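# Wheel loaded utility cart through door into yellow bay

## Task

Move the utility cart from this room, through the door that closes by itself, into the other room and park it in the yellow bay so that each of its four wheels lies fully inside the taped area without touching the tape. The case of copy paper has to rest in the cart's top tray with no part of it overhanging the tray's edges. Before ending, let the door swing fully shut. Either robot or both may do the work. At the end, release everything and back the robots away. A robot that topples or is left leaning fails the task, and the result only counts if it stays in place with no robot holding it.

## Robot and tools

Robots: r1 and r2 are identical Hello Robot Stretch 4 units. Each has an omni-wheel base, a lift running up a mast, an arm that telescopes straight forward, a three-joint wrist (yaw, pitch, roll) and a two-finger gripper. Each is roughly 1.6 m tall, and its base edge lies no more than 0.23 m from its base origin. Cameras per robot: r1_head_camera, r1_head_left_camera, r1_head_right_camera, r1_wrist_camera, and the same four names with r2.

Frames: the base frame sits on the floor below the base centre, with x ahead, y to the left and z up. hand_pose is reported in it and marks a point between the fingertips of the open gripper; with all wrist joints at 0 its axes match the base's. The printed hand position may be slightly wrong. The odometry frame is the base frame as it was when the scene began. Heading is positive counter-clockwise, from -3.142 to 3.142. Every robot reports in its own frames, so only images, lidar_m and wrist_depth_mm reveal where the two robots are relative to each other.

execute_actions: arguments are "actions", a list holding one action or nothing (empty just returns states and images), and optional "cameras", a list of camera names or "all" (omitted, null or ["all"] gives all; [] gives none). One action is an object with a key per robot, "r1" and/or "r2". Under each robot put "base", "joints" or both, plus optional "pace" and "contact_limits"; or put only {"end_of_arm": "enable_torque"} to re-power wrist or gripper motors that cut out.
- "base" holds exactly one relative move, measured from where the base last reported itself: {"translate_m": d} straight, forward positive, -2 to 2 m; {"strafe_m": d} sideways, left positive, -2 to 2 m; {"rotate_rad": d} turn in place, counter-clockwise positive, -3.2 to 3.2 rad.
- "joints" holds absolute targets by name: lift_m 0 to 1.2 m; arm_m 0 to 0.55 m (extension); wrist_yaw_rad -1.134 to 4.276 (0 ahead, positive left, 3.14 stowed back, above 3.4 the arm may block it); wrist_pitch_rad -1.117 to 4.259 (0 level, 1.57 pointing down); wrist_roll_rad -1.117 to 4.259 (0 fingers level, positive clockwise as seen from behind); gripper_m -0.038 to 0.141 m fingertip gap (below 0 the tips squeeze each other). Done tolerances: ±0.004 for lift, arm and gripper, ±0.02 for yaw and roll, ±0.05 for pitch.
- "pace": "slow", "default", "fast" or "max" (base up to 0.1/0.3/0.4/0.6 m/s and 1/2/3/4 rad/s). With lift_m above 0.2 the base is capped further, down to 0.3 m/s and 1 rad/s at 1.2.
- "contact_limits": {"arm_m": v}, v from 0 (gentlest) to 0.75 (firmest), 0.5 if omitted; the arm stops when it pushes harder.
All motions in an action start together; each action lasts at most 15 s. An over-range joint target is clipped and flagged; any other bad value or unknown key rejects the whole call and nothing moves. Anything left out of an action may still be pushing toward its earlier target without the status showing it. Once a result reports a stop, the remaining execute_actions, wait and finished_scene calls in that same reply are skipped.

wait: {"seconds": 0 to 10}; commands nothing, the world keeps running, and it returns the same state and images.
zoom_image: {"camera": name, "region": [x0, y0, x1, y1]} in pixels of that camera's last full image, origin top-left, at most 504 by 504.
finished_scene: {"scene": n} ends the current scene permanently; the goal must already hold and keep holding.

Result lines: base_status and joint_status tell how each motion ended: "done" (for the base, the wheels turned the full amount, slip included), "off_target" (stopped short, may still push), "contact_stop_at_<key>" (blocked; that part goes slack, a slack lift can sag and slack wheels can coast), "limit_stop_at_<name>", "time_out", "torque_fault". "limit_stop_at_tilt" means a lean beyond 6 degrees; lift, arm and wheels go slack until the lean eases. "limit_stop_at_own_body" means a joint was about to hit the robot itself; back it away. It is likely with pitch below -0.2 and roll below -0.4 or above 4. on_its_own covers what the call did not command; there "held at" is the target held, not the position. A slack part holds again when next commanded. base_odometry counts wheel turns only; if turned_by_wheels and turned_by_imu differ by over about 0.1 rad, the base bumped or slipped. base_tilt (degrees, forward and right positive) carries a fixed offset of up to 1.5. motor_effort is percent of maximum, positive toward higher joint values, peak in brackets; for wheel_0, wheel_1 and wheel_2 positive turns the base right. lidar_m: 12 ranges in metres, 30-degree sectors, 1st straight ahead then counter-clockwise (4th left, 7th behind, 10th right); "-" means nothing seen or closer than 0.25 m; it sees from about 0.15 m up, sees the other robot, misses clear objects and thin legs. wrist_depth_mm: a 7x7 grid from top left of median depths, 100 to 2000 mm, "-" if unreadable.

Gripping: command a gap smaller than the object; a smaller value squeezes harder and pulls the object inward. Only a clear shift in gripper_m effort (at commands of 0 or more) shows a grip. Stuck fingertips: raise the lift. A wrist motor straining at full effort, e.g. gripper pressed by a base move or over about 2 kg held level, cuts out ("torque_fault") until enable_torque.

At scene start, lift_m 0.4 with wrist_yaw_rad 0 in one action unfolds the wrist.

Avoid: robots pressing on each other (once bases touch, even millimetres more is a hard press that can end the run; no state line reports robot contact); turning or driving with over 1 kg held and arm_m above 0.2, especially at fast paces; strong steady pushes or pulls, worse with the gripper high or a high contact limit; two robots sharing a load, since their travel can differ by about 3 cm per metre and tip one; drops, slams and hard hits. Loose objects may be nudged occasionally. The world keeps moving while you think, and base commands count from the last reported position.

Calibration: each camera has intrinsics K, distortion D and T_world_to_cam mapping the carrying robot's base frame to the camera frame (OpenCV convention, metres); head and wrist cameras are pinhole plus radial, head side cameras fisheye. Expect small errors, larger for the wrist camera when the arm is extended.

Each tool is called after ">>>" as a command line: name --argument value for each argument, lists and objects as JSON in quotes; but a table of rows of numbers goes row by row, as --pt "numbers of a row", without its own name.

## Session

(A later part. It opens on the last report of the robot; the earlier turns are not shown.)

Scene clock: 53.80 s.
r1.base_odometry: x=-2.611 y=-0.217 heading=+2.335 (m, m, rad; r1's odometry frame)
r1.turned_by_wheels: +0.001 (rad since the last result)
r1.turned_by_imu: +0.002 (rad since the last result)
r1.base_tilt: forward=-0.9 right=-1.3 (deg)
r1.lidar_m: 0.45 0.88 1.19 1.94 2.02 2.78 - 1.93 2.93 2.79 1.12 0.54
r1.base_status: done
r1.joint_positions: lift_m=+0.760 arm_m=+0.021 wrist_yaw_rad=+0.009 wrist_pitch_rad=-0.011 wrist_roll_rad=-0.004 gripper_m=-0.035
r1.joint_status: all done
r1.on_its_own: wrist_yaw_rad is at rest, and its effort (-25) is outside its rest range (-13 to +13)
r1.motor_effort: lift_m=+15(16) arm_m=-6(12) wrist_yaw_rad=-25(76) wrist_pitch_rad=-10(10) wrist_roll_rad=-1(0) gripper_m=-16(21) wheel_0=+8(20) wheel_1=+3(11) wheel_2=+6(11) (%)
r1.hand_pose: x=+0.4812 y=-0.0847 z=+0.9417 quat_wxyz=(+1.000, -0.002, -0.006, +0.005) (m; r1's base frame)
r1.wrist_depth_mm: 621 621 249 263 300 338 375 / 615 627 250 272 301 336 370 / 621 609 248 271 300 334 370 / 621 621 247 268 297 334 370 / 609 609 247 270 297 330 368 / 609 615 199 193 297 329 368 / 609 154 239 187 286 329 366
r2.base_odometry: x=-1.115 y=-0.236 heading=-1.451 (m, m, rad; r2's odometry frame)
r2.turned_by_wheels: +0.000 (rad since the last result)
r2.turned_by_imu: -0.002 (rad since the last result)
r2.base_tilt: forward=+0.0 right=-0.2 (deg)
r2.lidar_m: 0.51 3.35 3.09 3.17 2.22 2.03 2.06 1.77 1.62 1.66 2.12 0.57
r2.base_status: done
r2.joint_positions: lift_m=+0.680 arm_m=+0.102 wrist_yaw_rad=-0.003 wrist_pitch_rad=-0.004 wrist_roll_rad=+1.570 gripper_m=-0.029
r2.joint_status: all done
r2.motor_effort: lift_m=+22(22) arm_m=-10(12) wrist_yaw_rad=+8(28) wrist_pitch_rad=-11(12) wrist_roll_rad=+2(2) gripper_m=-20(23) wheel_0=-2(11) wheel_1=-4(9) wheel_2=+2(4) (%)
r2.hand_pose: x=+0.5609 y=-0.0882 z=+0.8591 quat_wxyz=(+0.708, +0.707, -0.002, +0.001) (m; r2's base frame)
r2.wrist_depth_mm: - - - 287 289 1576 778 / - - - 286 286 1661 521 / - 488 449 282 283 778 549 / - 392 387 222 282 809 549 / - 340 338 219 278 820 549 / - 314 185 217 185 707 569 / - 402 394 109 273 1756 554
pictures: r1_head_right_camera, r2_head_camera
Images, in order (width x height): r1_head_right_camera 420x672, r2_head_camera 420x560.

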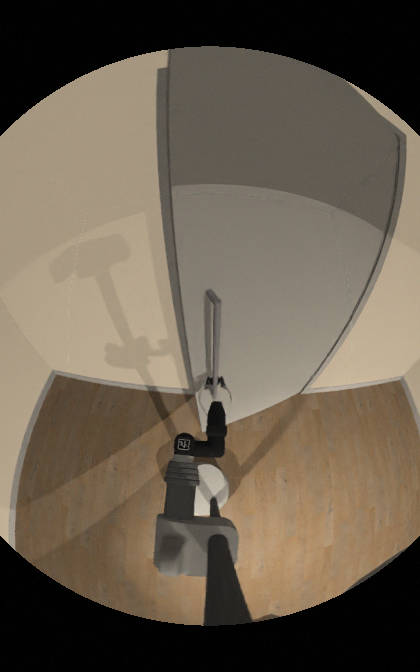

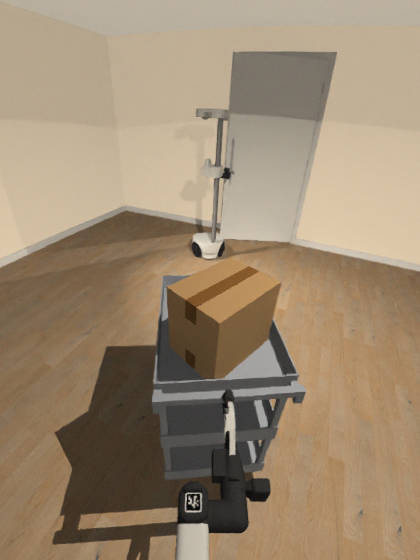

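>>> execute_actions --actions '[{"r1":{"base":{"translate_m":-0.28},"pace":"slow","joints":{"arm_m":0.24}},"r2":{"base":{"translate_m":0.28},"pace":"slow"}}]' --cameras '[]'

>>> execute_actions --actions '[{"r1":{"base":{"strafe_m":-0.09},"pace":"slow","joints":{"arm_m":0.18,"wrist_yaw_rad":0.1}}}]' --cameras '["r1_head_right_camera","r2_head_camera","r1_wrist_camera"]'

Scene clock: 63.40 s.
r1.base_odometry: x=-2.418 y=-0.419 heading=+2.332 (m, m, rad; r1's odometry frame)
r1.turned_by_wheels: -0.002 (rad since the last result)
r1.turned_by_imu: -0.002 (rad since the last result)
r1.base_tilt: forward=-0.9 right=-1.3 (deg)
r1.lidar_m: 0.65 1.15 1.62 1.94 2.04 2.78 - 1.37 2.88 2.78 1.61 0.82
r1.base_status: done
r1.joint_positions: lift_m=+0.760 arm_m=+0.240 wrist_yaw_rad=-0.013 wrist_pitch_rad=-0.012 wrist_roll_rad=-0.004 gripper_m=-0.034
r1.joint_status: all done
r1.on_its_own: wrist_yaw_rad is at rest, and its effort (+37) is outside its rest range (-13 to +13)
r1.motor_effort: lift_m=+16(16) arm_m=+2(7) wrist_yaw_rad=+37(38) wrist_pitch_rad=-8(11) wrist_roll_rad=+0(3) gripper_m=-21(23) wheel_0=-18(18) wheel_1=-9(7) wheel_2=-4(9) (%)
r1.hand_pose: x=+0.6979 y=-0.0911 z=+0.9420 quat_wxyz=(+1.000, -0.002, -0.006, -0.006) (m; r1's base frame)
r1.wrist_depth_mm: 668 683 233 254 304 357 421 / 676 676 233 249 301 357 424 / 668 661 232 249 300 351 424 / 661 668 232 248 301 351 418 / 654 668 230 247 297 353 415 / 668 661 219 188 211 351 418 / 654 661 222 184 283 329 413
r2.base_odometry: x=-1.081 y=-0.514 heading=-1.451 (m, m, rad; r2's odometry frame)
r2.turned_by_wheels: +0.000 (rad since the last result)
r2.turned_by_imu: -0.004 (rad since the last result)
r2.base_tilt: forward=+0.0 right=-0.2 (deg)
r2.lidar_m: 0.51 3.24 2.97 3.05 2.47 2.28 2.32 1.88 1.74 1.77 2.24 0.59
r2.base_status: done
r2.joint_positions: lift_m=+0.680 arm_m=+0.101 wrist_yaw_rad=-0.006 wrist_pitch_rad=-0.004 wrist_roll_rad=+1.570 gripper_m=-0.029
r2.joint_status: not commanded
r2.on_its_own: wrist_yaw_rad is at rest, and its effort (+17) is outside its rest range (-13 to +13)
r2.motor_effort: lift_m=+22(22) arm_m=-4(10) wrist_yaw_rad=+17(23) wrist_pitch_rad=-11(12) wrist_roll_rad=+2(2) gripper_m=-22(21) wheel_0=+1(9) wheel_1=+2(6) wheel_2=-7(13) (%)
r2.hand_pose: x=+0.5596 y=-0.0891 z=+0.8592 quat_wxyz=(+0.708, +0.707, -0.004, +0.000) (m; r2's base frame)
r2.wrist_depth_mm: - - - 290 291 1618 1160 / - - - 286 287 1756 512 / - - 455 282 285 750 549 / - 394 387 222 281 798 544 / - 343 340 218 278 820 554 / - 310 186 216 185 707 569 / - 387 384 109 271 1808 554
pictures: none
No camera images: the call's "cameras" was empty. Leave "cameras" out to get every camera's image.

Scene clock: 65.47 s.
r1.base_odometry: x=-2.352 y=-0.357 heading=+2.334 (m, m, rad; r1's odometry frame)
r1.turned_by_wheels: +0.001 (rad since the last result)
r1.turned_by_imu: -0.034 (rad since the last result)
r1.base_tilt: forward=-0.8 right=-1.3 (deg)
r1.lidar_m: 0.60 1.16 1.51 2.01 2.11 2.77 - 1.33 2.84 2.70 1.70 0.81
r1.base_status: done
r1.joint_positions: lift_m=+0.760 arm_m=+0.181 wrist_yaw_rad=+0.113 wrist_pitch_rad=-0.012 wrist_roll_rad=-0.004 gripper_m=-0.035
r1.joint_status: all done
r1.on_its_own: wrist_yaw_rad is at rest, and its effort (-36) is outside its rest range (-13 to +13)
r1.motor_effort: lift_m=+15(15) arm_m=-5(13) wrist_yaw_rad=-36(65) wrist_pitch_rad=-7(10) wrist_roll_rad=-1(0) gripper_m=-16(24) wheel_0=+14(20) wheel_1=+1(16) wheel_2=+2(8) (%)
r1.hand_pose: x=+0.6482 y=-0.0544 z=+0.9420 quat_wxyz=(+0.998, -0.002, -0.006, +0.056) (m; r1's base frame)
r1.wrist_depth_mm: 768 226 239 267 304 353 402 / 778 225 238 265 301 349 402 / 778 224 239 266 300 347 399 / 768 224 237 265 300 345 404 / 759 220 237 264 298 342 397 / 759 217 189 187 298 343 394 / 768 158 225 180 281 343 389
r2.base_odometry: x=-1.081 y=-0.514 heading=-1.451 (m, m, rad; r2's odometry frame)
r2.turned_by_wheels: +0.000 (rad since the last result)
r2.turned_by_imu: -0.001 (rad since the last result)
r2.base_tilt: forward=+0.0 right=-0.2 (deg)
r2.lidar_m: 0.51 3.24 2.97 3.01 2.47 2.27 2.34 1.89 1.74 1.76 2.24 0.58
r2.base_status: not commanded
r2.joint_positions: lift_m=+0.680 arm_m=+0.101 wrist_yaw_rad=-0.006 wrist_pitch_rad=-0.004 wrist_roll_rad=+1.570 gripper_m=-0.029
r2.joint_status: not commanded
r2.on_its_own: wrist_yaw_rad is at rest, and its effort (+19) is outside its rest range (-13 to +13)
r2.motor_effort: lift_m=+22(22) arm_m=-4(4) wrist_yaw_rad=+19(16) wrist_pitch_rad=-12(11) wrist_roll_rad=+3(1) gripper_m=-21(21) wheel_0=+1(2) wheel_1=+2(2) wheel_2=-7(7) (%)
r2.hand_pose: x=+0.5596 y=-0.0891 z=+0.8592 quat_wxyz=(+0.708, +0.707, -0.004, +0.000) (m; r2's base frame)
r2.wrist_depth_mm: - - - 293 290 1618 1160 / - - - 287 289 1756 508 / - - 455 285 285 768 544 / - 394 387 222 281 809 549 / - 342 340 220 277 820 554 / - 309 186 215 185 707 569 / - 389 384 109 272 1756 554
pictures: r1_head_right_camera, r1_wrist_camera, r2_head_camera
camera_calibration (this result's frames):
r1_wrist_camera: T_world_to_cam=[[0.11802, -0.991773, 0.0495791, -0.175938], [0.0725876, -0.0411782, -0.996512, 0.96315], [0.990355, 0.121207, 0.0671305, -0.474393], [0, 0, 0, 1]] pos_world=[0.420669, -0.0773298, 1.00036]
Images, in order (width x height): r1_head_right_camera 420x672, r1_wrist_camera 616x392, r2_head_camera 420x560.

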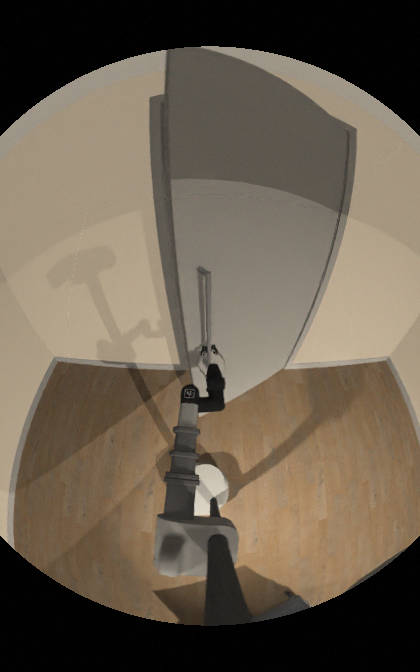

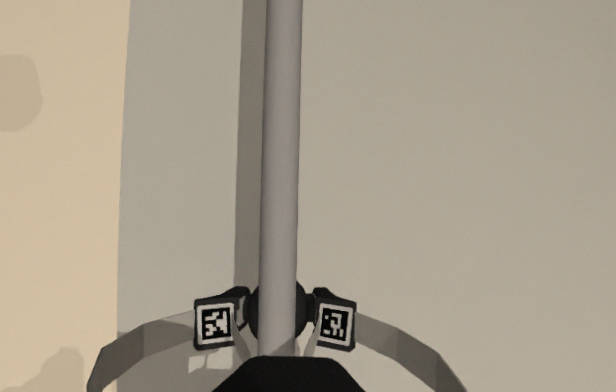

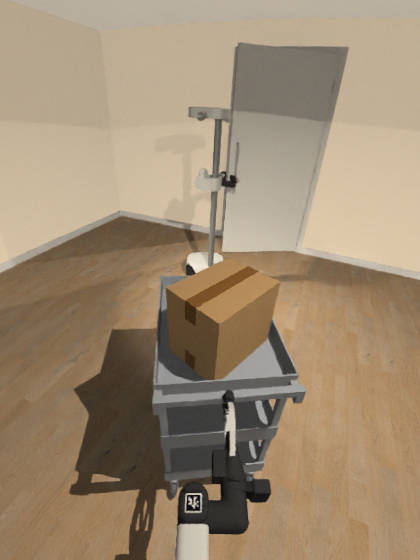

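>>> execute_actions --actions '[{"r1":{"base":{"strafe_m":-0.09},"pace":"slow","joints":{"arm_m":0.11,"wrist_yaw_rad":0.27}}}]' --cameras '[]'

>>> execute_actions --actions '[{"r1":{"base":{"strafe_m":-0.11},"pace":"slow","joints":{"arm_m":0.04,"wrist_yaw_rad":0.42}}}]' --cameras '["r1_head_right_camera"]'

Scene clock: 69.83 s.
r1.base_odometry: x=-2.288 y=-0.295 heading=+2.334 (m, m, rad; r1's odometry frame)
r1.turned_by_wheels: +0.000 (rad since the last result)
r1.turned_by_imu: +0.000 (rad since the last result)
r1.base_tilt: forward=-0.9 right=-1.3 (deg)
r1.lidar_m: 0.50 1.14 1.56 2.09 2.17 2.94 1.38 1.31 2.75 2.61 1.71 0.79
r1.base_status: done
r1.joint_positions: lift_m=+0.760 arm_m=+0.111 wrist_yaw_rad=+0.272 wrist_pitch_rad=-0.012 wrist_roll_rad=-0.005 gripper_m=-0.035
r1.joint_status: all done
r1.motor_effort: lift_m=+15(16) arm_m=-6(6) wrist_yaw_rad=-4(33) wrist_pitch_rad=-9(8) wrist_roll_rad=+1(1) gripper_m=-16(22) wheel_0=+5(13) wheel_1=-2(9) wheel_2=+1(1) (%)
r1.hand_pose: x=+0.5833 y=-0.0068 z=+0.9419 quat_wxyz=(+0.991, -0.001, -0.006, +0.135) (m; r1's base frame)
r1.wrist_depth_mm: 976 946 235 257 289 324 366 / 991 222 235 259 285 322 362 / 991 220 234 257 285 320 357 / 991 221 234 256 283 319 359 / 960 220 232 256 285 319 355 / 960 220 189 184 282 319 355 / 960 182 224 175 270 317 355
r2.base_odometry: x=-1.081 y=-0.514 heading=-1.451 (m, m, rad; r2's odometry frame)
r2.turned_by_wheels: +0.000 (rad since the last result)
r2.turned_by_imu: -0.002 (rad since the last result)
r2.base_tilt: forward=+0.2 right=-0.3 (deg)
r2.lidar_m: 0.51 3.27 2.98 3.05 2.46 2.29 2.31 1.88 1.74 1.77 2.24 0.57
r2.base_status: not commanded
r2.joint_positions: lift_m=+0.680 arm_m=+0.101 wrist_yaw_rad=-0.006 wrist_pitch_rad=-0.004 wrist_roll_rad=+1.570 gripper_m=-0.029
r2.joint_status: not commanded
r2.on_its_own: wrist_yaw_rad is at rest, and its effort (+17) is outside its rest range (-13 to +13)
r2.motor_effort: lift_m=+22(22) arm_m=-4(4) wrist_yaw_rad=+17(17) wrist_pitch_rad=-10(11) wrist_roll_rad=+2(1) gripper_m=-16(21) wheel_0=+1(1) wheel_1=+2(2) wheel_2=-6(7) (%)
r2.hand_pose: x=+0.5596 y=-0.0891 z=+0.8592 quat_wxyz=(+0.708, +0.707, -0.004, +0.000) (m; r2's base frame)
r2.wrist_depth_mm: - - - 290 291 1576 1160 / - - - 286 289 1756 512 / - - 455 283 286 759 549 / - 392 387 222 281 798 544 / - 340 340 219 278 798 554 / - 309 186 215 184 699 569 / - 392 379 109 272 1808 554
pictures: none
No camera images: the call's "cameras" was empty. Leave "cameras" out to get every camera's image.

Scene clock: 72.07 s.
r1.base_odometry: x=-2.208 y=-0.219 heading=+2.335 (m, m, rad; r1's odometry frame)
r1.turned_by_wheels: +0.001 (rad since the last result)
r1.turned_by_imu: +0.000 (rad since the last result)
r1.base_tilt: forward=-0.9 right=-1.2 (deg)
r1.lidar_m: 0.44 0.47 1.56 2.22 2.29 3.05 1.27 1.23 2.64 2.52 1.69 0.82
r1.base_status: done
r1.joint_positions: lift_m=+0.760 arm_m=+0.041 wrist_yaw_rad=+0.424 wrist_pitch_rad=-0.012 wrist_roll_rad=-0.005 gripper_m=-0.035
r1.joint_status: all done
r1.motor_effort: lift_m=+16(16) arm_m=-6(12) wrist_yaw_rad=-12(26) wrist_pitch_rad=-9(8) wrist_roll_rad=-2(0) gripper_m=-16(20) wheel_0=+7(8) wheel_1=+0(8) wheel_2=+1(2) (%)
r1.hand_pose: x=+0.5108 y=+0.0391 z=+0.9418 quat_wxyz=(+0.978, -0.001, -0.006, +0.211) (m; r1's base frame)
r1.wrist_depth_mm: 1308 1182 236 258 282 312 343 / 1336 1160 236 257 281 310 340 / 1336 1160 236 257 279 310 340 / 1229 1138 234 255 281 309 338 / 1308 224 235 254 279 307 336 / 1308 224 188 183 277 304 334 / 1255 185 228 176 265 306 336
r2.base_odometry: x=-1.081 y=-0.514 heading=-1.451 (m, m, rad; r2's odometry frame)
r2.turned_by_wheels: +0.000 (rad since the last result)
r2.turned_by_imu: -0.001 (rad since the last result)
r2.base_tilt: forward=+0.0 right=-0.2 (deg)
r2.lidar_m: 0.51 3.25 2.98 3.02 2.48 2.29 2.31 1.88 1.72 1.77 2.23 0.58
r2.base_status: not commanded
r2.joint_positions: lift_m=+0.680 arm_m=+0.101 wrist_yaw_rad=-0.006 wrist_pitch_rad=-0.004 wrist_roll_rad=+1.570 gripper_m=-0.029
r2.joint_status: not commanded
r2.on_its_own: wrist_yaw_rad is at rest, and its effort (+17) is outside its rest range (-13 to +13)
r2.motor_effort: lift_m=+22(22) arm_m=-4(4) wrist_yaw_rad=+17(17) wrist_pitch_rad=-11(12) wrist_roll_rad=+2(3) gripper_m=-20(20) wheel_0=+1(1) wheel_1=+2(2) wheel_2=-6(6) (%)
r2.hand_pose: x=+0.5596 y=-0.0891 z=+0.8592 quat_wxyz=(+0.708, +0.707, -0.004, +0.000) (m; r2's base frame)
r2.wrist_depth_mm: - - - 290 291 1537 1160 / - - - 287 287 1756 508 / - - 452 283 286 759 549 / - 394 389 221 281 820 554 / - 342 340 219 278 809 559 / - 312 186 216 185 715 569 / - 389 382 109 271 1808 554
pictures: r1_head_right_camera
Images, in order (width x height): r1_head_right_camera 420x672.

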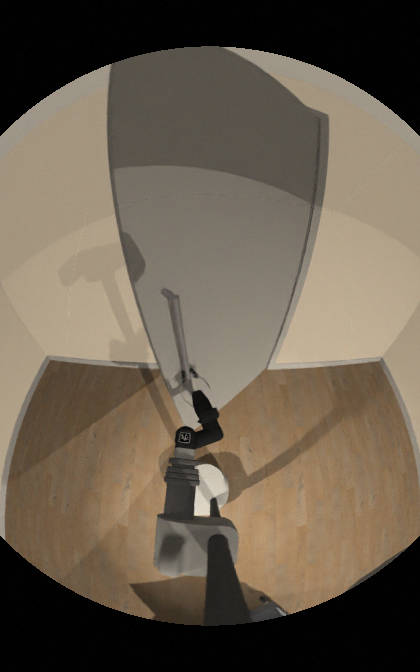

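>>> execute_actions --actions '[{"r1":{"base":{"strafe_m":-0.10},"pace":"slow","joints":{"arm_m":0.0,"wrist_yaw_rad":0.58}}}]' --cameras '[]'

>>> execute_actions --actions '[{"r1":{"base":{"strafe_m":-0.075},"joints":{"wrist_yaw_rad":0.78}}}]' --cameras '[]'

>>> execute_actions --actions '[{"r1":{"base":{"strafe_m":-0.085},"joints":{"wrist_yaw_rad":0.98}}}]' --cameras '["r1_head_left_camera"]'

Scene clock: 79.17 s.
r1.base_odometry: x=-2.136 y=-0.150 heading=+2.335 (m, m, rad; r1's odometry frame)
r1.turned_by_wheels: +0.001 (rad since the last result)
r1.turned_by_imu: +0.000 (rad since the last result)
r1.base_tilt: forward=-0.8 right=-1.3 (deg)
r1.lidar_m: 0.40 0.43 1.56 2.31 2.40 3.19 1.26 1.23 2.56 2.40 1.70 0.89
r1.base_status: done
r1.joint_positions: lift_m=+0.760 arm_m=+0.001 wrist_yaw_rad=+0.587 wrist_pitch_rad=-0.012 wrist_roll_rad=-0.005 gripper_m=-0.035
r1.joint_status: all done
r1.on_its_own: wrist_yaw_rad is at rest, and its effort (-21) is outside its rest range (-13 to +13)
r1.motor_effort: lift_m=+16(16) arm_m=-5(14) wrist_yaw_rad=-21(35) wrist_pitch_rad=-9(9) wrist_roll_rad=+0(1) gripper_m=-17(21) wheel_0=+8(9) wheel_1=-1(13) wheel_2=+2(4) (%)
r1.hand_pose: x=+0.4604 y=+0.0871 z=+0.9419 quat_wxyz=(+0.957, +0.000, -0.007, +0.290) (m; r1's base frame)
r1.wrist_depth_mm: 1921 1576 241 257 276 293 317 / 1921 1537 240 256 274 296 314 / 1921 1537 241 255 271 293 314 / 1921 1499 238 255 271 290 310 / 1921 1464 239 252 272 290 307 / 1808 1464 190 183 270 289 306 / 1863 154 230 177 260 289 307
r2.base_odometry: x=-1.081 y=-0.514 heading=-1.451 (m, m, rad; r2's odometry frame)
r2.turned_by_wheels: +0.000 (rad since the last result)
r2.turned_by_imu: -0.002 (rad since the last result)
r2.base_tilt: forward=+0.0 right=-0.2 (deg)
r2.lidar_m: 0.51 3.24 2.99 3.02 2.49 2.28 2.31 1.90 1.73 1.76 2.23 0.58
r2.base_status: not commanded
r2.joint_positions: lift_m=+0.680 arm_m=+0.101 wrist_yaw_rad=-0.006 wrist_pitch_rad=-0.004 wrist_roll_rad=+1.570 gripper_m=-0.029
r2.joint_status: not commanded
r2.on_its_own: wrist_yaw_rad is at rest, and its effort (+18) is outside its rest range (-13 to +13)
r2.motor_effort: lift_m=+22(22) arm_m=-4(4) wrist_yaw_rad=+18(16) wrist_pitch_rad=-11(12) wrist_roll_rad=+2(2) gripper_m=-21(28) wheel_0=+1(1) wheel_1=+2(2) wheel_2=-6(7) (%)
r2.hand_pose: x=+0.5596 y=-0.0891 z=+0.8592 quat_wxyz=(+0.708, +0.707, -0.004, +0.000) (m; r2's base frame)
r2.wrist_depth_mm: - - - 290 291 1618 1138 / - - - 286 289 1756 512 / - - 452 283 285 768 549 / - 392 389 222 282 809 549 / - 342 338 219 277 809 554 / - 309 186 216 184 715 574 / - 392 384 109 271 1708 554
pictures: none
No camera images: the call's "cameras" was empty. Leave "cameras" out to get every camera's image.

Scene clock: 80.47 s.
r1.base_odometry: x=-2.082 y=-0.099 heading=+2.336 (m, m, rad; r1's odometry frame)
r1.turned_by_wheels: +0.001 (rad since the last result)
r1.turned_by_imu: +0.000 (rad since the last result)
r1.base_tilt: forward=-0.9 right=-1.3 (deg)
r1.lidar_m: 0.49 0.39 1.57 2.40 2.47 3.27 1.21 1.18 2.45 2.33 1.68 1.00
r1.base_status: done
r1.joint_positions: lift_m=+0.760 arm_m=+0.001 wrist_yaw_rad=+0.787 wrist_pitch_rad=-0.012 wrist_roll_rad=-0.005 gripper_m=-0.035
r1.joint_status: all done
r1.on_its_own: wrist_yaw_rad is at rest, and its effort (-19) is outside its rest range (-13 to +13)
r1.motor_effort: lift_m=+16(16) arm_m=-5(5) wrist_yaw_rad=-19(33) wrist_pitch_rad=-8(12) wrist_roll_rad=+0(0) gripper_m=-15(17) wheel_0=+5(11) wheel_1=+1(14) wheel_2=+0(3) (%)
r1.hand_pose: x=+0.4373 y=+0.1426 z=+0.9419 quat_wxyz=(+0.924, +0.000, -0.006, +0.383) (m; r1's base frame)
r1.wrist_depth_mm: - - 247 251 257 265 270 / - - 245 251 256 262 268 / - - 243 250 255 260 267 / - - 241 248 254 259 263 / - - 239 246 252 259 264 / - - 189 185 250 258 263 / - 154 237 176 249 257 260
r2.base_odometry: x=-1.081 y=-0.514 heading=-1.451 (m, m, rad; r2's odometry frame)
r2.turned_by_wheels: +0.000 (rad since the last result)
r2.turned_by_imu: -0.001 (rad since the last result)
r2.base_tilt: forward=+0.1 right=-0.1 (deg)
r2.lidar_m: 0.52 3.25 2.98 3.03 2.47 2.30 2.32 1.87 1.73 1.76 2.25 0.57
r2.base_status: not commanded
r2.joint_positions: lift_m=+0.680 arm_m=+0.101 wrist_yaw_rad=-0.006 wrist_pitch_rad=-0.004 wrist_roll_rad=+1.570 gripper_m=-0.029
r2.joint_status: not commanded
r2.on_its_own: wrist_yaw_rad is at rest, and its effort (+18) is outside its rest range (-13 to +13)
r2.motor_effort: lift_m=+21(22) arm_m=-4(4) wrist_yaw_rad=+18(18) wrist_pitch_rad=-10(11) wrist_roll_rad=+1(2) gripper_m=-17(20) wheel_0=+1(1) wheel_1=+2(2) wheel_2=-6(6) (%)
r2.hand_pose: x=+0.5596 y=-0.0891 z=+0.8592 quat_wxyz=(+0.708, +0.707, -0.004, +0.000) (m; r2's base frame)
r2.wrist_depth_mm: - - - 290 291 1618 1138 / - - - 287 287 1708 508 / - - 455 283 283 750 549 / - 394 387 221 279 820 549 / - 340 338 219 277 820 554 / - 309 186 216 184 707 569 / - 392 379 109 273 1756 549
pictures: none
No camera images: the call's "cameras" was empty. Leave "cameras" out to get every camera's image.

Scene clock: 81.83 s.
r1.base_odometry: x=-2.021 y=-0.040 heading=+2.337 (m, m, rad; r1's odometry frame)
r1.turned_by_wheels: +0.001 (rad since the last result)
r1.turned_by_imu: +0.001 (rad since the last result)
r1.base_tilt: forward=-0.9 right=-1.2 (deg)
r1.lidar_m: 0.53 0.39 1.56 2.48 2.56 3.42 1.17 1.17 2.39 2.26 1.70 1.12
r1.base_status: done
r1.joint_positions: lift_m=+0.760 arm_m=+0.001 wrist_yaw_rad=+0.988 wrist_pitch_rad=-0.012 wrist_roll_rad=-0.005 gripper_m=-0.035
r1.joint_status: all done
r1.on_its_own: wrist_yaw_rad is at rest, and its effort (-22) is outside its rest range (-13 to +13)
r1.motor_effort: lift_m=+16(16) arm_m=-4(5) wrist_yaw_rad=-22(39) wrist_pitch_rad=-10(10) wrist_roll_rad=-1(1) gripper_m=-19(21) wheel_0=+5(10) wheel_1=+3(10) wheel_2=+2(0) (%)
r1.hand_pose: x=+0.4035 y=+0.1927 z=+0.9419 quat_wxyz=(+0.881, +0.001, -0.006, +0.474) (m; r1's base frame)
r1.wrist_depth_mm: - - 255 251 249 245 243 / - - 253 250 248 244 243 / - - 253 248 247 244 240 / - - 251 248 245 242 239 / - - 249 245 243 240 239 / - - 189 184 242 239 237 / - 154 249 178 240 237 237
r2.base_odometry: x=-1.081 y=-0.514 heading=-1.451 (m, m, rad; r2's odometry frame)
r2.turned_by_wheels: +0.000 (rad since the last result)
r2.turned_by_imu: -0.001 (rad since the last result)
r2.base_tilt: forward=+0.0 right=-0.3 (deg)
r2.lidar_m: 0.51 3.23 2.98 3.02 2.46 2.29 2.33 1.89 1.73 1.76 2.27 0.56
r2.base_status: not commanded
r2.joint_positions: lift_m=+0.680 arm_m=+0.101 wrist_yaw_rad=-0.006 wrist_pitch_rad=-0.004 wrist_roll_rad=+1.570 gripper_m=-0.029
r2.joint_status: not commanded
r2.on_its_own: wrist_yaw_rad is at rest, and its effort (+18) is outside its rest range (-13 to +13)
r2.motor_effort: lift_m=+22(22) arm_m=-4(4) wrist_yaw_rad=+18(17) wrist_pitch_rad=-11(11) wrist_roll_rad=+1(1) gripper_m=-19(23) wheel_0=+1(1) wheel_1=+2(2) wheel_2=-7(7) (%)
r2.hand_pose: x=+0.5596 y=-0.0891 z=+0.8592 quat_wxyz=(+0.708, +0.707, -0.004, +0.000) (m; r2's base frame)
r2.wrist_depth_mm: - - - 291 291 1576 1138 / - - - 286 287 1756 508 / - - 455 282 283 750 544 / - 392 387 222 282 809 544 / - 345 340 219 278 809 554 / - 310 186 215 184 707 569 / - 394 384 109 273 1756 554
pictures: r1_head_left_camera
Images, in order (width x height): r1_head_left_camera 420x672.

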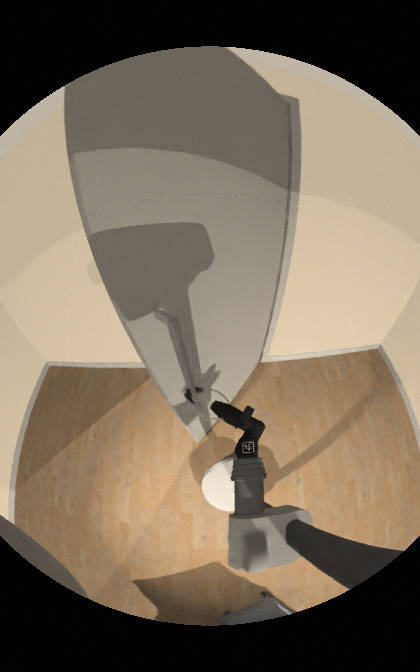

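>>> execute_actions --actions '[{"r1":{"base":{"strafe_m":-0.10},"joints":{"wrist_yaw_rad":1.18}},"r2":{"base":{"translate_m":0.1}}}]' --cameras '[]'

>>> execute_actions --actions '[{"r1":{"base":{"strafe_m":-0.125},"joints":{"wrist_yaw_rad":1.38}},"r2":{"base":{"translate_m":0.12}}}]' --cameras '[]'

>>> execute_actions --actions '[{"r1":{"base":{"strafe_m":-0.16},"joints":{"wrist_yaw_rad":1.55}},"r2":{"base":{"translate_m":0.15}}}]' --cameras '["r1_head_left_camera","r2_head_camera"]'

Scene clock: 87.17 s.
r1.base_odometry: x=-1.949 y=+0.029 heading=+2.338 (m, m, rad; r1's odometry frame)
r1.turned_by_wheels: +0.001 (rad since the last result)
r1.turned_by_imu: +0.001 (rad since the last result)
r1.base_tilt: forward=-0.9 right=-1.2 (deg)
r1.lidar_m: 0.55 0.36 0.44 2.58 2.63 3.54 1.04 1.41 2.27 2.14 1.69 1.21
r1.base_status: done
r1.joint_positions: lift_m=+0.760 arm_m=+0.001 wrist_yaw_rad=+1.189 wrist_pitch_rad=-0.012 wrist_roll_rad=-0.004 gripper_m=-0.035
r1.joint_status: all done
r1.on_its_own: wrist_yaw_rad is at rest, and its effort (-26) is outside its rest range (-13 to +13)
r1.motor_effort: lift_m=+16(16) arm_m=-4(4) wrist_yaw_rad=-26(52) wrist_pitch_rad=-8(11) wrist_roll_rad=+0(1) gripper_m=-19(23) wheel_0=+6(10) wheel_1=+3(16) wheel_2=+1(4) (%)
r1.hand_pose: x=+0.3602 y=+0.2351 z=+0.9420 quat_wxyz=(+0.828, +0.002, -0.006, +0.560) (m; r1's base frame)
r1.wrist_depth_mm: - - 263 246 242 230 224 / - - 262 247 238 230 224 / - - 260 245 238 229 222 / - - 259 245 237 228 221 / - - 259 243 237 227 220 / - - 189 185 233 225 218 / - 153 253 178 233 224 218
r2.base_odometry: x=-1.069 y=-0.613 heading=-1.451 (m, m, rad; r2's odometry frame)
r2.turned_by_wheels: +0.000 (rad since the last result)
r2.turned_by_imu: -0.002 (rad since the last result)
r2.base_tilt: forward=+0.1 right=-0.1 (deg)
r2.lidar_m: 0.52 3.21 2.95 2.98 2.59 2.38 2.41 1.92 1.78 1.83 2.30 0.56
r2.base_status: done
r2.joint_positions: lift_m=+0.680 arm_m=+0.101 wrist_yaw_rad=-0.002 wrist_pitch_rad=-0.004 wrist_roll_rad=+1.570 gripper_m=-0.029
r2.joint_status: not commanded
r2.motor_effort: lift_m=+21(22) arm_m=-3(4) wrist_yaw_rad=+7(29) wrist_pitch_rad=-11(13) wrist_roll_rad=+2(1) gripper_m=-19(23) wheel_0=+3(4) wheel_1=+3(6) wheel_2=-4(19) (%)
r2.hand_pose: x=+0.5598 y=-0.0879 z=+0.8592 quat_wxyz=(+0.708, +0.707, -0.002, +0.001) (m; r2's base frame)
r2.wrist_depth_mm: - - - 286 286 1708 1182 / - - - 283 283 1618 530 / - 480 445 281 282 798 544 / - 389 384 221 281 820 549 / - 338 338 218 278 809 549 / - 315 186 216 184 715 569 / - 404 392 109 272 1756 554
pictures: none
No camera images: the call's "cameras" was empty. Leave "cameras" out to get every camera's image.

Scene clock: 88.83 s.
r1.base_odometry: x=-1.859 y=+0.116 heading=+2.338 (m, m, rad; r1's odometry frame)
r1.turned_by_wheels: +0.001 (rad since the last result)
r1.turned_by_imu: +0.001 (rad since the last result)
r1.base_tilt: forward=-0.9 right=-1.2 (deg)
r1.lidar_m: 0.60 0.32 0.39 2.70 2.78 1.13 0.94 3.03 2.12 2.02 1.73 1.20
r1.base_status: done
r1.joint_positions: lift_m=+0.760 arm_m=+0.001 wrist_yaw_rad=+1.391 wrist_pitch_rad=-0.013 wrist_roll_rad=-0.004 gripper_m=-0.035
r1.joint_status: all done
r1.on_its_own: wrist_yaw_rad is at rest, and its effort (-30) is outside its rest range (-13 to +13)
r1.motor_effort: lift_m=+16(16) arm_m=-4(4) wrist_yaw_rad=-30(64) wrist_pitch_rad=-9(8) wrist_roll_rad=+0(0) gripper_m=-16(20) wheel_0=+6(11) wheel_1=+4(13) wheel_2=+0(5) (%)
r1.hand_pose: x=+0.3093 y=+0.2681 z=+0.9420 quat_wxyz=(+0.768, +0.002, -0.006, +0.641) (m; r1's base frame)
r1.wrist_depth_mm: - - 270 245 236 221 212 / - - 268 243 236 220 211 / - - 265 242 234 220 211 / - - 265 240 233 218 210 / - - 264 239 232 219 208 / - - 189 185 227 215 207 / - 155 257 178 226 213 206
r2.base_odometry: x=-1.055 y=-0.732 heading=-1.450 (m, m, rad; r2's odometry frame)
r2.turned_by_wheels: +0.000 (rad since the last result)
r2.turned_by_imu: +0.000 (rad since the last result)
r2.base_tilt: forward=+0.0 right=-0.3 (deg)
r2.lidar_m: 0.53 3.16 2.89 2.96 2.68 2.49 2.54 1.98 1.82 1.85 2.37 0.57
r2.base_status: done
r2.joint_positions: lift_m=+0.680 arm_m=+0.101 wrist_yaw_rad=+0.002 wrist_pitch_rad=-0.004 wrist_roll_rad=+1.570 gripper_m=-0.029
r2.joint_status: not commanded
r2.motor_effort: lift_m=+22(22) arm_m=-3(3) wrist_yaw_rad=-5(16) wrist_pitch_rad=-11(12) wrist_roll_rad=+2(0) gripper_m=-23(22) wheel_0=+4(9) wheel_1=+2(7) wheel_2=-1(15) (%)
r2.hand_pose: x=+0.5601 y=-0.0868 z=+0.8592 quat_wxyz=(+0.708, +0.707, -0.001, +0.002) (m; r2's base frame)
r2.wrist_depth_mm: - - - 278 279 1537 1138 / - - 504 278 278 778 535 / - 452 430 278 278 798 549 / - 382 375 218 277 809 554 / - 334 334 217 277 820 554 / - 315 186 217 184 707 569 / - - 424 109 274 1756 530
pictures: none
No camera images: the call's "cameras" was empty. Leave "cameras" out to get every camera's image.

Scene clock: 90.67 s.
r1.base_odometry: x=-1.743 y=+0.227 heading=+2.339 (m, m, rad; r1's odometry frame)
r1.turned_by_wheels: +0.001 (rad since the last result)
r1.turned_by_imu: +0.001 (rad since the last result)
r1.base_tilt: forward=-0.9 right=-1.2 (deg)
r1.lidar_m: 0.72 0.33 0.32 2.88 2.98 0.85 0.78 2.73 1.96 1.86 1.76 1.22
r1.base_status: done
r1.joint_positions: lift_m=+0.760 arm_m=+0.001 wrist_yaw_rad=+1.564 wrist_pitch_rad=-0.012 wrist_roll_rad=-0.004 gripper_m=-0.035
r1.joint_status: all done
r1.on_its_own: wrist_yaw_rad is at rest, and its effort (-40) is outside its rest range (-13 to +13)
r1.motor_effort: lift_m=+16(16) arm_m=-3(4) wrist_yaw_rad=-40(52) wrist_pitch_rad=-9(8) wrist_roll_rad=+1(1) gripper_m=-18(20) wheel_0=+8(14) wheel_1=+5(16) wheel_2=+0(1) (%)
r1.hand_pose: x=+0.2608 y=+0.2879 z=+0.9420 quat_wxyz=(+0.709, +0.003, -0.006, +0.705) (m; r1's base frame)
r1.wrist_depth_mm: - - 268 244 234 218 208 / - - 268 242 232 219 208 / - - 266 243 230 216 206 / - - 263 240 229 216 206 / - - 262 240 229 213 205 / - - 183 189 224 213 203 / - 154 257 179 200 211 202
r2.base_odometry: x=-1.037 y=-0.881 heading=-1.450 (m, m, rad; r2's odometry frame)
r2.turned_by_wheels: +0.000 (rad since the last result)
r2.turned_by_imu: +0.000 (rad since the last result)
r2.base_tilt: forward=+0.1 right=-0.1 (deg)
r2.lidar_m: 0.54 3.09 2.84 2.90 2.83 2.62 2.66 2.05 1.88 1.93 2.42 0.57
r2.base_status: done
r2.joint_positions: lift_m=+0.680 arm_m=+0.101 wrist_yaw_rad=+0.001 wrist_pitch_rad=-0.004 wrist_roll_rad=+1.570 gripper_m=-0.029
r2.joint_status: not commanded
r2.motor_effort: lift_m=+21(21) arm_m=-3(3) wrist_yaw_rad=+0(8) wrist_pitch_rad=-11(10) wrist_roll_rad=+1(2) gripper_m=-22(30) wheel_0=+3(9) wheel_1=+0(8) wheel_2=-2(14) (%)
r2.hand_pose: x=+0.5600 y=-0.0873 z=+0.8591 quat_wxyz=(+0.708, +0.707, -0.001, +0.002) (m; r2's base frame)
r2.wrist_depth_mm: - - - 273 274 1397 500 / - 1863 488 274 273 768 544 / - 436 418 274 276 798 544 / - 375 370 216 274 809 554 / - 334 330 216 277 820 554 / - 312 186 217 185 683 569 / - - 452 109 278 1708 525
pictures: r1_head_left_camera, r2_head_camera
Images, in order (width x height): r1_head_left_camera 420x672, r2_head_camera 420x560.

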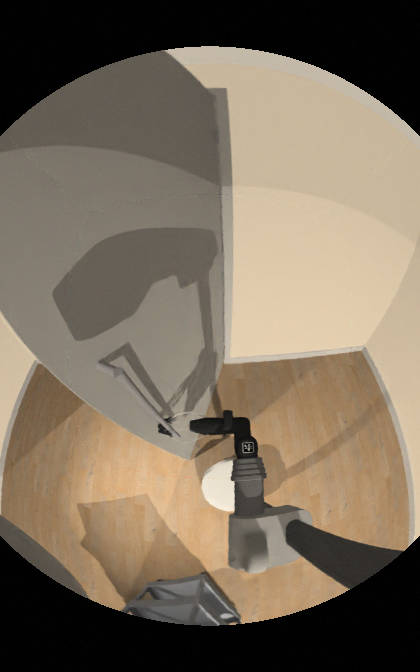

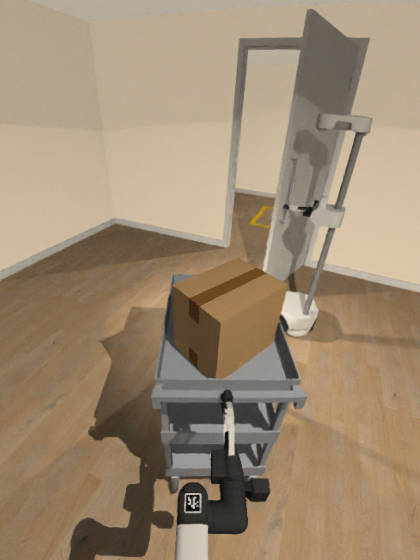

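>>> execute_actions --actions '[{"r1":{"base":{"strafe_m":-0.32},"pace":"slow","joints":{"wrist_yaw_rad":1.7}},"r2":{"base":{"strafe_m":0.25},"pace":"slow","joints":{"arm_m":0.2}}}]' --cameras '["r1_head_left_camera","r2_head_camera"]'

Scene clock: 96.80 s.
r1.base_odometry: x=-1.513 y=+0.449 heading=+2.340 (m, m, rad; r1's odometry frame)
r1.turned_by_wheels: +0.000 (rad since the last result)
r1.turned_by_imu: +0.001 (rad since the last result)
r1.base_tilt: forward=-0.9 right=-1.3 (deg)
r1.lidar_m: 1.15 0.46 0.30 3.17 1.20 0.97 1.97 2.33 1.64 1.53 1.61 1.22
r1.base_status: done
r1.joint_positions: lift_m=+0.760 arm_m=+0.001 wrist_yaw_rad=+1.699 wrist_pitch_rad=-0.012 wrist_roll_rad=-0.004 gripper_m=-0.034
r1.joint_status: all done
r1.motor_effort: lift_m=+16(16) arm_m=-3(3) wrist_yaw_rad=+4(40) wrist_pitch_rad=-8(8) wrist_roll_rad=-1(1) gripper_m=-19(26) wheel_0=+5(11) wheel_1=-1(10) wheel_2=+0(3) (%)
r1.hand_pose: x=+0.2213 y=+0.2973 z=+0.9419 quat_wxyz=(+0.660, +0.003, -0.006, +0.751) (m; r1's base frame)
r1.wrist_depth_mm: - - 258 252 248 242 237 / - - 257 249 246 242 238 / - - 255 248 244 240 236 / - - 253 246 243 240 236 / - - 252 244 242 238 235 / - - 250 183 239 237 233 / - - 250 178 239 235 232
r2.base_odometry: x=-0.789 y=-0.851 heading=-1.451 (m, m, rad; r2's odometry frame)
r2.turned_by_wheels: -0.001 (rad since the last result)
r2.turned_by_imu: -0.004 (rad since the last result)
r2.base_tilt: forward=+0.1 right=-0.2 (deg)
r2.lidar_m: 0.65 2.85 2.61 2.65 2.70 2.53 2.57 2.29 2.10 2.16 2.74 0.62
r2.base_status: done
r2.joint_positions: lift_m=+0.680 arm_m=+0.199 wrist_yaw_rad=-0.004 wrist_pitch_rad=-0.005 wrist_roll_rad=+1.570 gripper_m=-0.029
r2.joint_status: all done
r2.motor_effort: lift_m=+22(21) arm_m=+5(13) wrist_yaw_rad=+10(35) wrist_pitch_rad=-9(9) wrist_roll_rad=+1(2) gripper_m=-25(25) wheel_0=-8(13) wheel_1=+0(5) wheel_2=-4(4) (%)
r2.hand_pose: x=+0.6581 y=-0.0885 z=+0.8592 quat_wxyz=(+0.707, +0.707, -0.003, +0.000) (m; r2's base frame)
r2.wrist_depth_mm: - 373 370 165 219 759 539 / - 355 353 175 232 798 549 / - 342 338 189 247 798 549 / - 327 322 200 263 768 544 / - 317 325 213 279 1863 549 / - - 186 227 184 1576 517 / - - - 109 368 931 399
pictures: r1_head_left_camera, r2_head_camera
Images, in order (width x height): r1_head_left_camera 420x672, r2_head_camera 420x560.

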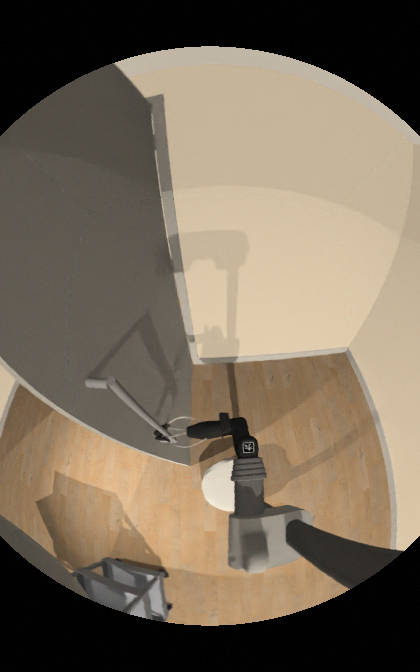

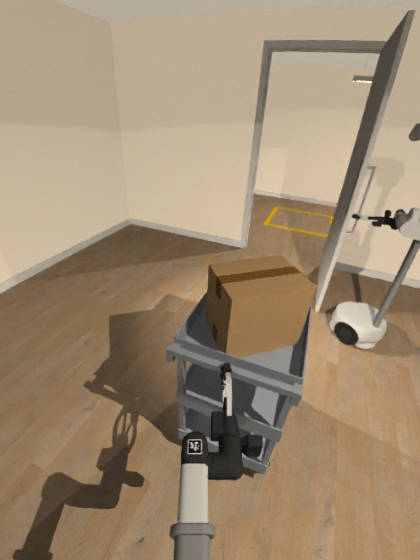

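>>> execute_actions --actions '[{"r1":{"base":{"strafe_m":-0.1},"pace":"slow","joints":{"arm_m":0.02}},"r2":{"base":{"strafe_m":-0.08},"pace":"slow"}}]' --cameras '[]'

>>> execute_actions --actions '[{"r2":{"joints":{"gripper_m":0.11}}}]' --cameras '[]'

>>> execute_actions --actions '[{"r2":{"base":{"rotate_rad":-0.29},"joints":{"arm_m":0.16}}}]' --cameras '[]'

>>> execute_actions --actions '[{"r2":{"base":{"strafe_m":0.19},"joints":{"arm_m":0.2}}}]' --cameras '["r2_head_camera","r2_wrist_camera"]'

Scene clock: 102.63 s.
r1.base_odometry: x=-1.442 y=+0.519 heading=+2.340 (m, m, rad; r1's odometry frame)
r1.turned_by_wheels: +0.000 (rad since the last result)
r1.turned_by_imu: +0.001 (rad since the last result)
r1.base_tilt: forward=-0.8 right=-1.3 (deg)
r1.lidar_m: 1.13 0.46 0.31 3.26 1.17 0.96 1.93 2.12 1.52 1.45 1.49 1.24
r1.base_status: done
r1.joint_positions: lift_m=+0.760 arm_m=+0.019 wrist_yaw_rad=+1.701 wrist_pitch_rad=-0.013 wrist_roll_rad=-0.004 gripper_m=-0.034
r1.joint_status: all done
r1.motor_effort: lift_m=+16(16) arm_m=+6(2) wrist_yaw_rad=-3(31) wrist_pitch_rad=-7(9) wrist_roll_rad=+0(3) gripper_m=-19(19) wheel_0=+5(13) wheel_1=-2(6) wheel_2=+0(0) (%)
r1.hand_pose: x=+0.2390 y=+0.2974 z=+0.9420 quat_wxyz=(+0.659, +0.003, -0.006, +0.752) (m; r1's base frame)
r1.wrist_depth_mm: - - 253 253 255 257 257 / - - 251 252 253 255 256 / - - 250 251 253 253 253 / - - 250 249 252 251 253 / - - 247 248 250 251 251 / - - 246 184 249 250 251 / - - 245 178 247 249 250
r2.base_odometry: x=-0.868 y=-0.861 heading=-1.450 (m, m, rad; r2's odometry frame)
r2.turned_by_wheels: +0.001 (rad since the last result)
r2.turned_by_imu: -0.001 (rad since the last result)
r2.base_tilt: forward=+0.1 right=-0.2 (deg)
r2.lidar_m: 0.66 2.95 2.70 2.73 2.76 2.57 2.61 2.21 2.04 2.08 2.19 0.62
r2.base_status: done
r2.joint_positions: lift_m=+0.680 arm_m=+0.199 wrist_yaw_rad=+0.003 wrist_pitch_rad=-0.005 wrist_roll_rad=+1.570 gripper_m=-0.029
r2.joint_status: not commanded
r2.motor_effort: lift_m=+22(21) arm_m=+5(5) wrist_yaw_rad=-8(14) wrist_pitch_rad=-9(10) wrist_roll_rad=+2(2) gripper_m=-20(22) wheel_0=+9(13) wheel_1=+1(5) wheel_2=+0(5) (%)
r2.hand_pose: x=+0.6588 y=-0.0864 z=+0.8594 quat_wxyz=(+0.707, +0.707, -0.001, +0.003) (m; r2's base frame)
r2.wrist_depth_mm: - 407 399 177 231 741 539 / - 379 375 184 241 778 554 / - 355 351 194 251 798 544 / - 334 332 204 264 809 549 / - 319 319 213 279 778 554 / - - 186 221 185 1537 525 / - - - 109 312 1708 1229
pictures: none
No camera images: the call's "cameras" was empty. Leave "cameras" out to get every camera's image.

Scene clock: 104.77 s.
r1.base_odometry: x=-1.442 y=+0.519 heading=+2.340 (m, m, rad; r1's odometry frame)
r1.turned_by_wheels: +0.000 (rad since the last result)
r1.turned_by_imu: +0.000 (rad since the last result)
r1.base_tilt: forward=-0.9 right=-1.2 (deg)
r1.lidar_m: 1.15 0.47 0.32 3.31 1.16 0.97 1.96 2.18 1.50 1.41 1.47 1.24
r1.base_status: not commanded
r1.joint_positions: lift_m=+0.760 arm_m=+0.019 wrist_yaw_rad=+1.701 wrist_pitch_rad=-0.013 wrist_roll_rad=-0.004 gripper_m=-0.034
r1.joint_status: not commanded
r1.motor_effort: lift_m=+16(16) arm_m=+6(6) wrist_yaw_rad=-3(3) wrist_pitch_rad=-6(7) wrist_roll_rad=+0(1) gripper_m=-21(17) wheel_0=+5(5) wheel_1=-2(2) wheel_2=+0(0) (%)
r1.hand_pose: x=+0.2390 y=+0.2974 z=+0.9420 quat_wxyz=(+0.659, +0.003, -0.006, +0.752) (m; r1's base frame)
r1.wrist_depth_mm: - - 253 253 255 256 257 / - - 250 252 254 255 254 / - - 251 251 252 253 254 / - - 250 250 252 252 252 / - - 248 248 249 251 252 / - - 245 184 249 250 251 / - - 244 179 247 248 250
r2.base_odometry: x=-0.868 y=-0.861 heading=-1.451 (m, m, rad; r2's odometry frame)
r2.turned_by_wheels: +0.000 (rad since the last result)
r2.turned_by_imu: -0.001 (rad since the last result)
r2.base_tilt: forward=+0.1 right=-0.3 (deg)
r2.lidar_m: 0.65 2.92 2.70 2.72 2.77 2.57 2.61 2.22 2.05 2.09 2.66 0.64
r2.base_status: not commanded
r2.joint_positions: lift_m=+0.680 arm_m=+0.199 wrist_yaw_rad=+0.000 wrist_pitch_rad=-0.006 wrist_roll_rad=+1.570 gripper_m=+0.110
r2.joint_status: all done
r2.motor_effort: lift_m=+21(22) arm_m=+5(5) wrist_yaw_rad=+0(8) wrist_pitch_rad=-7(9) wrist_roll_rad=+1(2) gripper_m=-2(21) wheel_0=+5(9) wheel_1=+1(1) wheel_2=+0(0) (%)
r2.hand_pose: x=+0.6585 y=-0.0873 z=+0.8595 quat_wxyz=(+0.707, +0.707, -0.002, +0.002) (m; r2's base frame)
r2.wrist_depth_mm: - 427 413 186 238 759 544 / - 394 387 195 249 788 549 / - 366 366 203 259 798 544 / - 345 342 213 274 809 549 / - 329 327 224 286 707 549 / - - 220 232 300 1576 525 / - - - 109 320 1708 1255
pictures: none
No camera images: the call's "cameras" was empty. Leave "cameras" out to get every camera's image.

Scene clock: 105.80 s.
r1.base_odometry: x=-1.442 y=+0.519 heading=+2.340 (m, m, rad; r1's odometry frame)
r1.turned_by_wheels: +0.000 (rad since the last result)
r1.turned_by_imu: +0.000 (rad since the last result)
r1.base_tilt: forward=-0.9 right=-1.2 (deg)
r1.lidar_m: 1.17 0.46 0.31 3.28 1.13 0.98 1.75 2.13 1.54 1.44 1.50 1.24
r1.base_status: not commanded
r1.joint_positions: lift_m=+0.760 arm_m=+0.019 wrist_yaw_rad=+1.701 wrist_pitch_rad=-0.013 wrist_roll_rad=-0.004 gripper_m=-0.034
r1.joint_status: not commanded
r1.motor_effort: lift_m=+16(16) arm_m=+6(6) wrist_yaw_rad=-4(4) wrist_pitch_rad=-7(8) wrist_roll_rad=-3(3) gripper_m=-17(15) wheel_0=+5(5) wheel_1=-2(2) wheel_2=+0(0) (%)
r1.hand_pose: x=+0.2390 y=+0.2974 z=+0.9420 quat_wxyz=(+0.659, +0.003, -0.006, +0.752) (m; r1's base frame)
r1.wrist_depth_mm: - - 253 254 253 256 257 / - - 253 252 253 255 255 / - - 251 250 254 253 253 / - - 250 250 250 252 253 / - - 247 248 249 252 252 / - - 245 183 249 249 250 / - - 244 178 247 248 250
r2.base_odometry: x=-0.868 y=-0.861 heading=-1.740 (m, m, rad; r2's odometry frame)
r2.turned_by_wheels: -0.290 (rad since the last result)
r2.turned_by_imu: -0.292 (rad since the last result)
r2.base_tilt: forward=+0.0 right=-0.2 (deg)
r2.lidar_m: 0.64 0.67 2.75 2.68 2.93 2.60 2.55 2.59 2.08 2.04 2.23 1.95
r2.base_status: done
r2.joint_positions: lift_m=+0.680 arm_m=+0.161 wrist_yaw_rad=+0.000 wrist_pitch_rad=-0.006 wrist_roll_rad=+1.570 gripper_m=+0.110
r2.joint_status: all done
r2.motor_effort: lift_m=+22(22) arm_m=-8(9) wrist_yaw_rad=+1(1) wrist_pitch_rad=-8(8) wrist_roll_rad=+0(1) gripper_m=-2(2) wheel_0=+2(5) wheel_1=-1(7) wheel_2=+1(8) (%)
r2.hand_pose: x=+0.6208 y=-0.0875 z=+0.8596 quat_wxyz=(+0.707, +0.707, -0.002, +0.002) (m; r2's base frame)
r2.wrist_depth_mm: - - - - - 1430 1182 / - - - - - 1661 1182 / - - - - - 1808 1229 / - - - - 329 329 439 / - - 508 325 324 759 554 / - - 220 264 324 707 574 / - - 427 109 917 759 569
pictures: none
No camera images: the call's "cameras" was empty. Leave "cameras" out to get every camera's image.

Scene clock: 107.70 s.
r1.base_odometry: x=-1.442 y=+0.519 heading=+2.340 (m, m, rad; r1's odometry frame)
r1.turned_by_wheels: +0.000 (rad since the last result)
r1.turned_by_imu: +0.000 (rad since the last result)
r1.base_tilt: forward=-0.9 right=-1.3 (deg)
r1.lidar_m: 1.16 0.47 0.32 3.26 1.12 0.96 2.10 2.14 1.53 1.42 1.47 1.21
r1.base_status: not commanded
r1.joint_positions: lift_m=+0.760 arm_m=+0.019 wrist_yaw_rad=+1.701 wrist_pitch_rad=-0.013 wrist_roll_rad=-0.004 gripper_m=-0.034
r1.joint_status: not commanded
r1.motor_effort: lift_m=+16(16) arm_m=+6(6) wrist_yaw_rad=-3(3) wrist_pitch_rad=-7(9) wrist_roll_rad=-1(1) gripper_m=-18(20) wheel_0=+5(5) wheel_1=-2(2) wheel_2=+0(0) (%)
r1.hand_pose: x=+0.2390 y=+0.2974 z=+0.9420 quat_wxyz=(+0.659, +0.003, -0.006, +0.752) (m; r1's base frame)
r1.wrist_depth_mm: - - 253 253 256 256 258 / - - 252 252 254 255 255 / - - 250 251 252 254 255 / - - 249 250 251 252 253 / - - 247 249 250 250 253 / - - 246 185 247 250 250 / - - 243 178 247 249 248
r2.base_odometry: x=-0.681 y=-0.893 heading=-1.741 (m, m, rad; r2's odometry frame)
r2.turned_by_wheels: +0.000 (rad since the last result)
r2.turned_by_imu: +0.000 (rad since the last result)
r2.base_tilt: forward=-0.1 right=-0.2 (deg)
r2.lidar_m: 0.64 3.22 2.57 2.52 2.72 2.58 2.53 2.78 2.26 2.23 2.43 0.66
r2.base_status: done
r2.joint_positions: lift_m=+0.680 arm_m=+0.199 wrist_yaw_rad=+0.000 wrist_pitch_rad=-0.006 wrist_roll_rad=+1.570 gripper_m=+0.110
r2.joint_status: all done
r2.motor_effort: lift_m=+21(21) arm_m=+8(9) wrist_yaw_rad=+0(3) wrist_pitch_rad=-8(8) wrist_roll_rad=+1(1) gripper_m=-3(3) wheel_0=-1(9) wheel_1=-1(8) wheel_2=+0(1) (%)
r2.hand_pose: x=+0.6580 y=-0.0874 z=+0.8596 quat_wxyz=(+0.707, +0.707, -0.002, +0.002) (m; r2's base frame)
r2.wrist_depth_mm: - - - 282 282 1618 492 / - 1863 500 282 281 759 549 / - 459 430 282 283 798 544 / - 382 379 225 283 820 554 / - 342 338 225 286 759 559 / - 325 220 227 286 699 569 / - - 469 109 287 1708 530
pictures: r2_head_camera, r2_wrist_camera
camera_calibration (this result's frames):
r2_wrist_camera: T_world_to_cam=[[0.0072577, 0.01919, -0.99979, 0.855591], [-0.0485758, 0.998642, 0.0188153, 0.149772], [0.998793, 0.048429, 0.00818002, -0.428091], [0, 0, 0, 1]] pos_world=[0.42864, -0.145255, 0.856095]
Images, in order (width x height): r2_head_camera 420x560, r2_wrist_camera 616x392.

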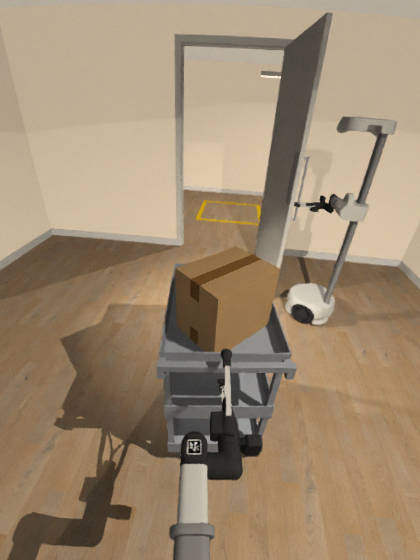

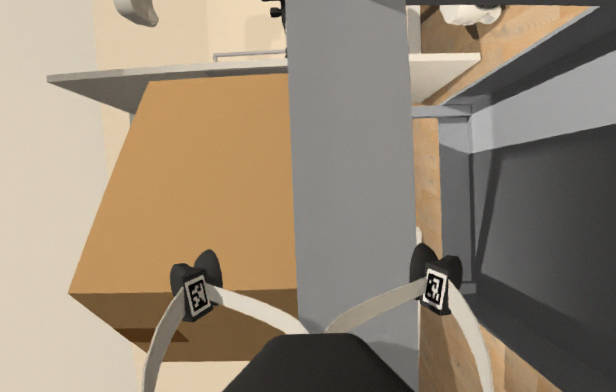

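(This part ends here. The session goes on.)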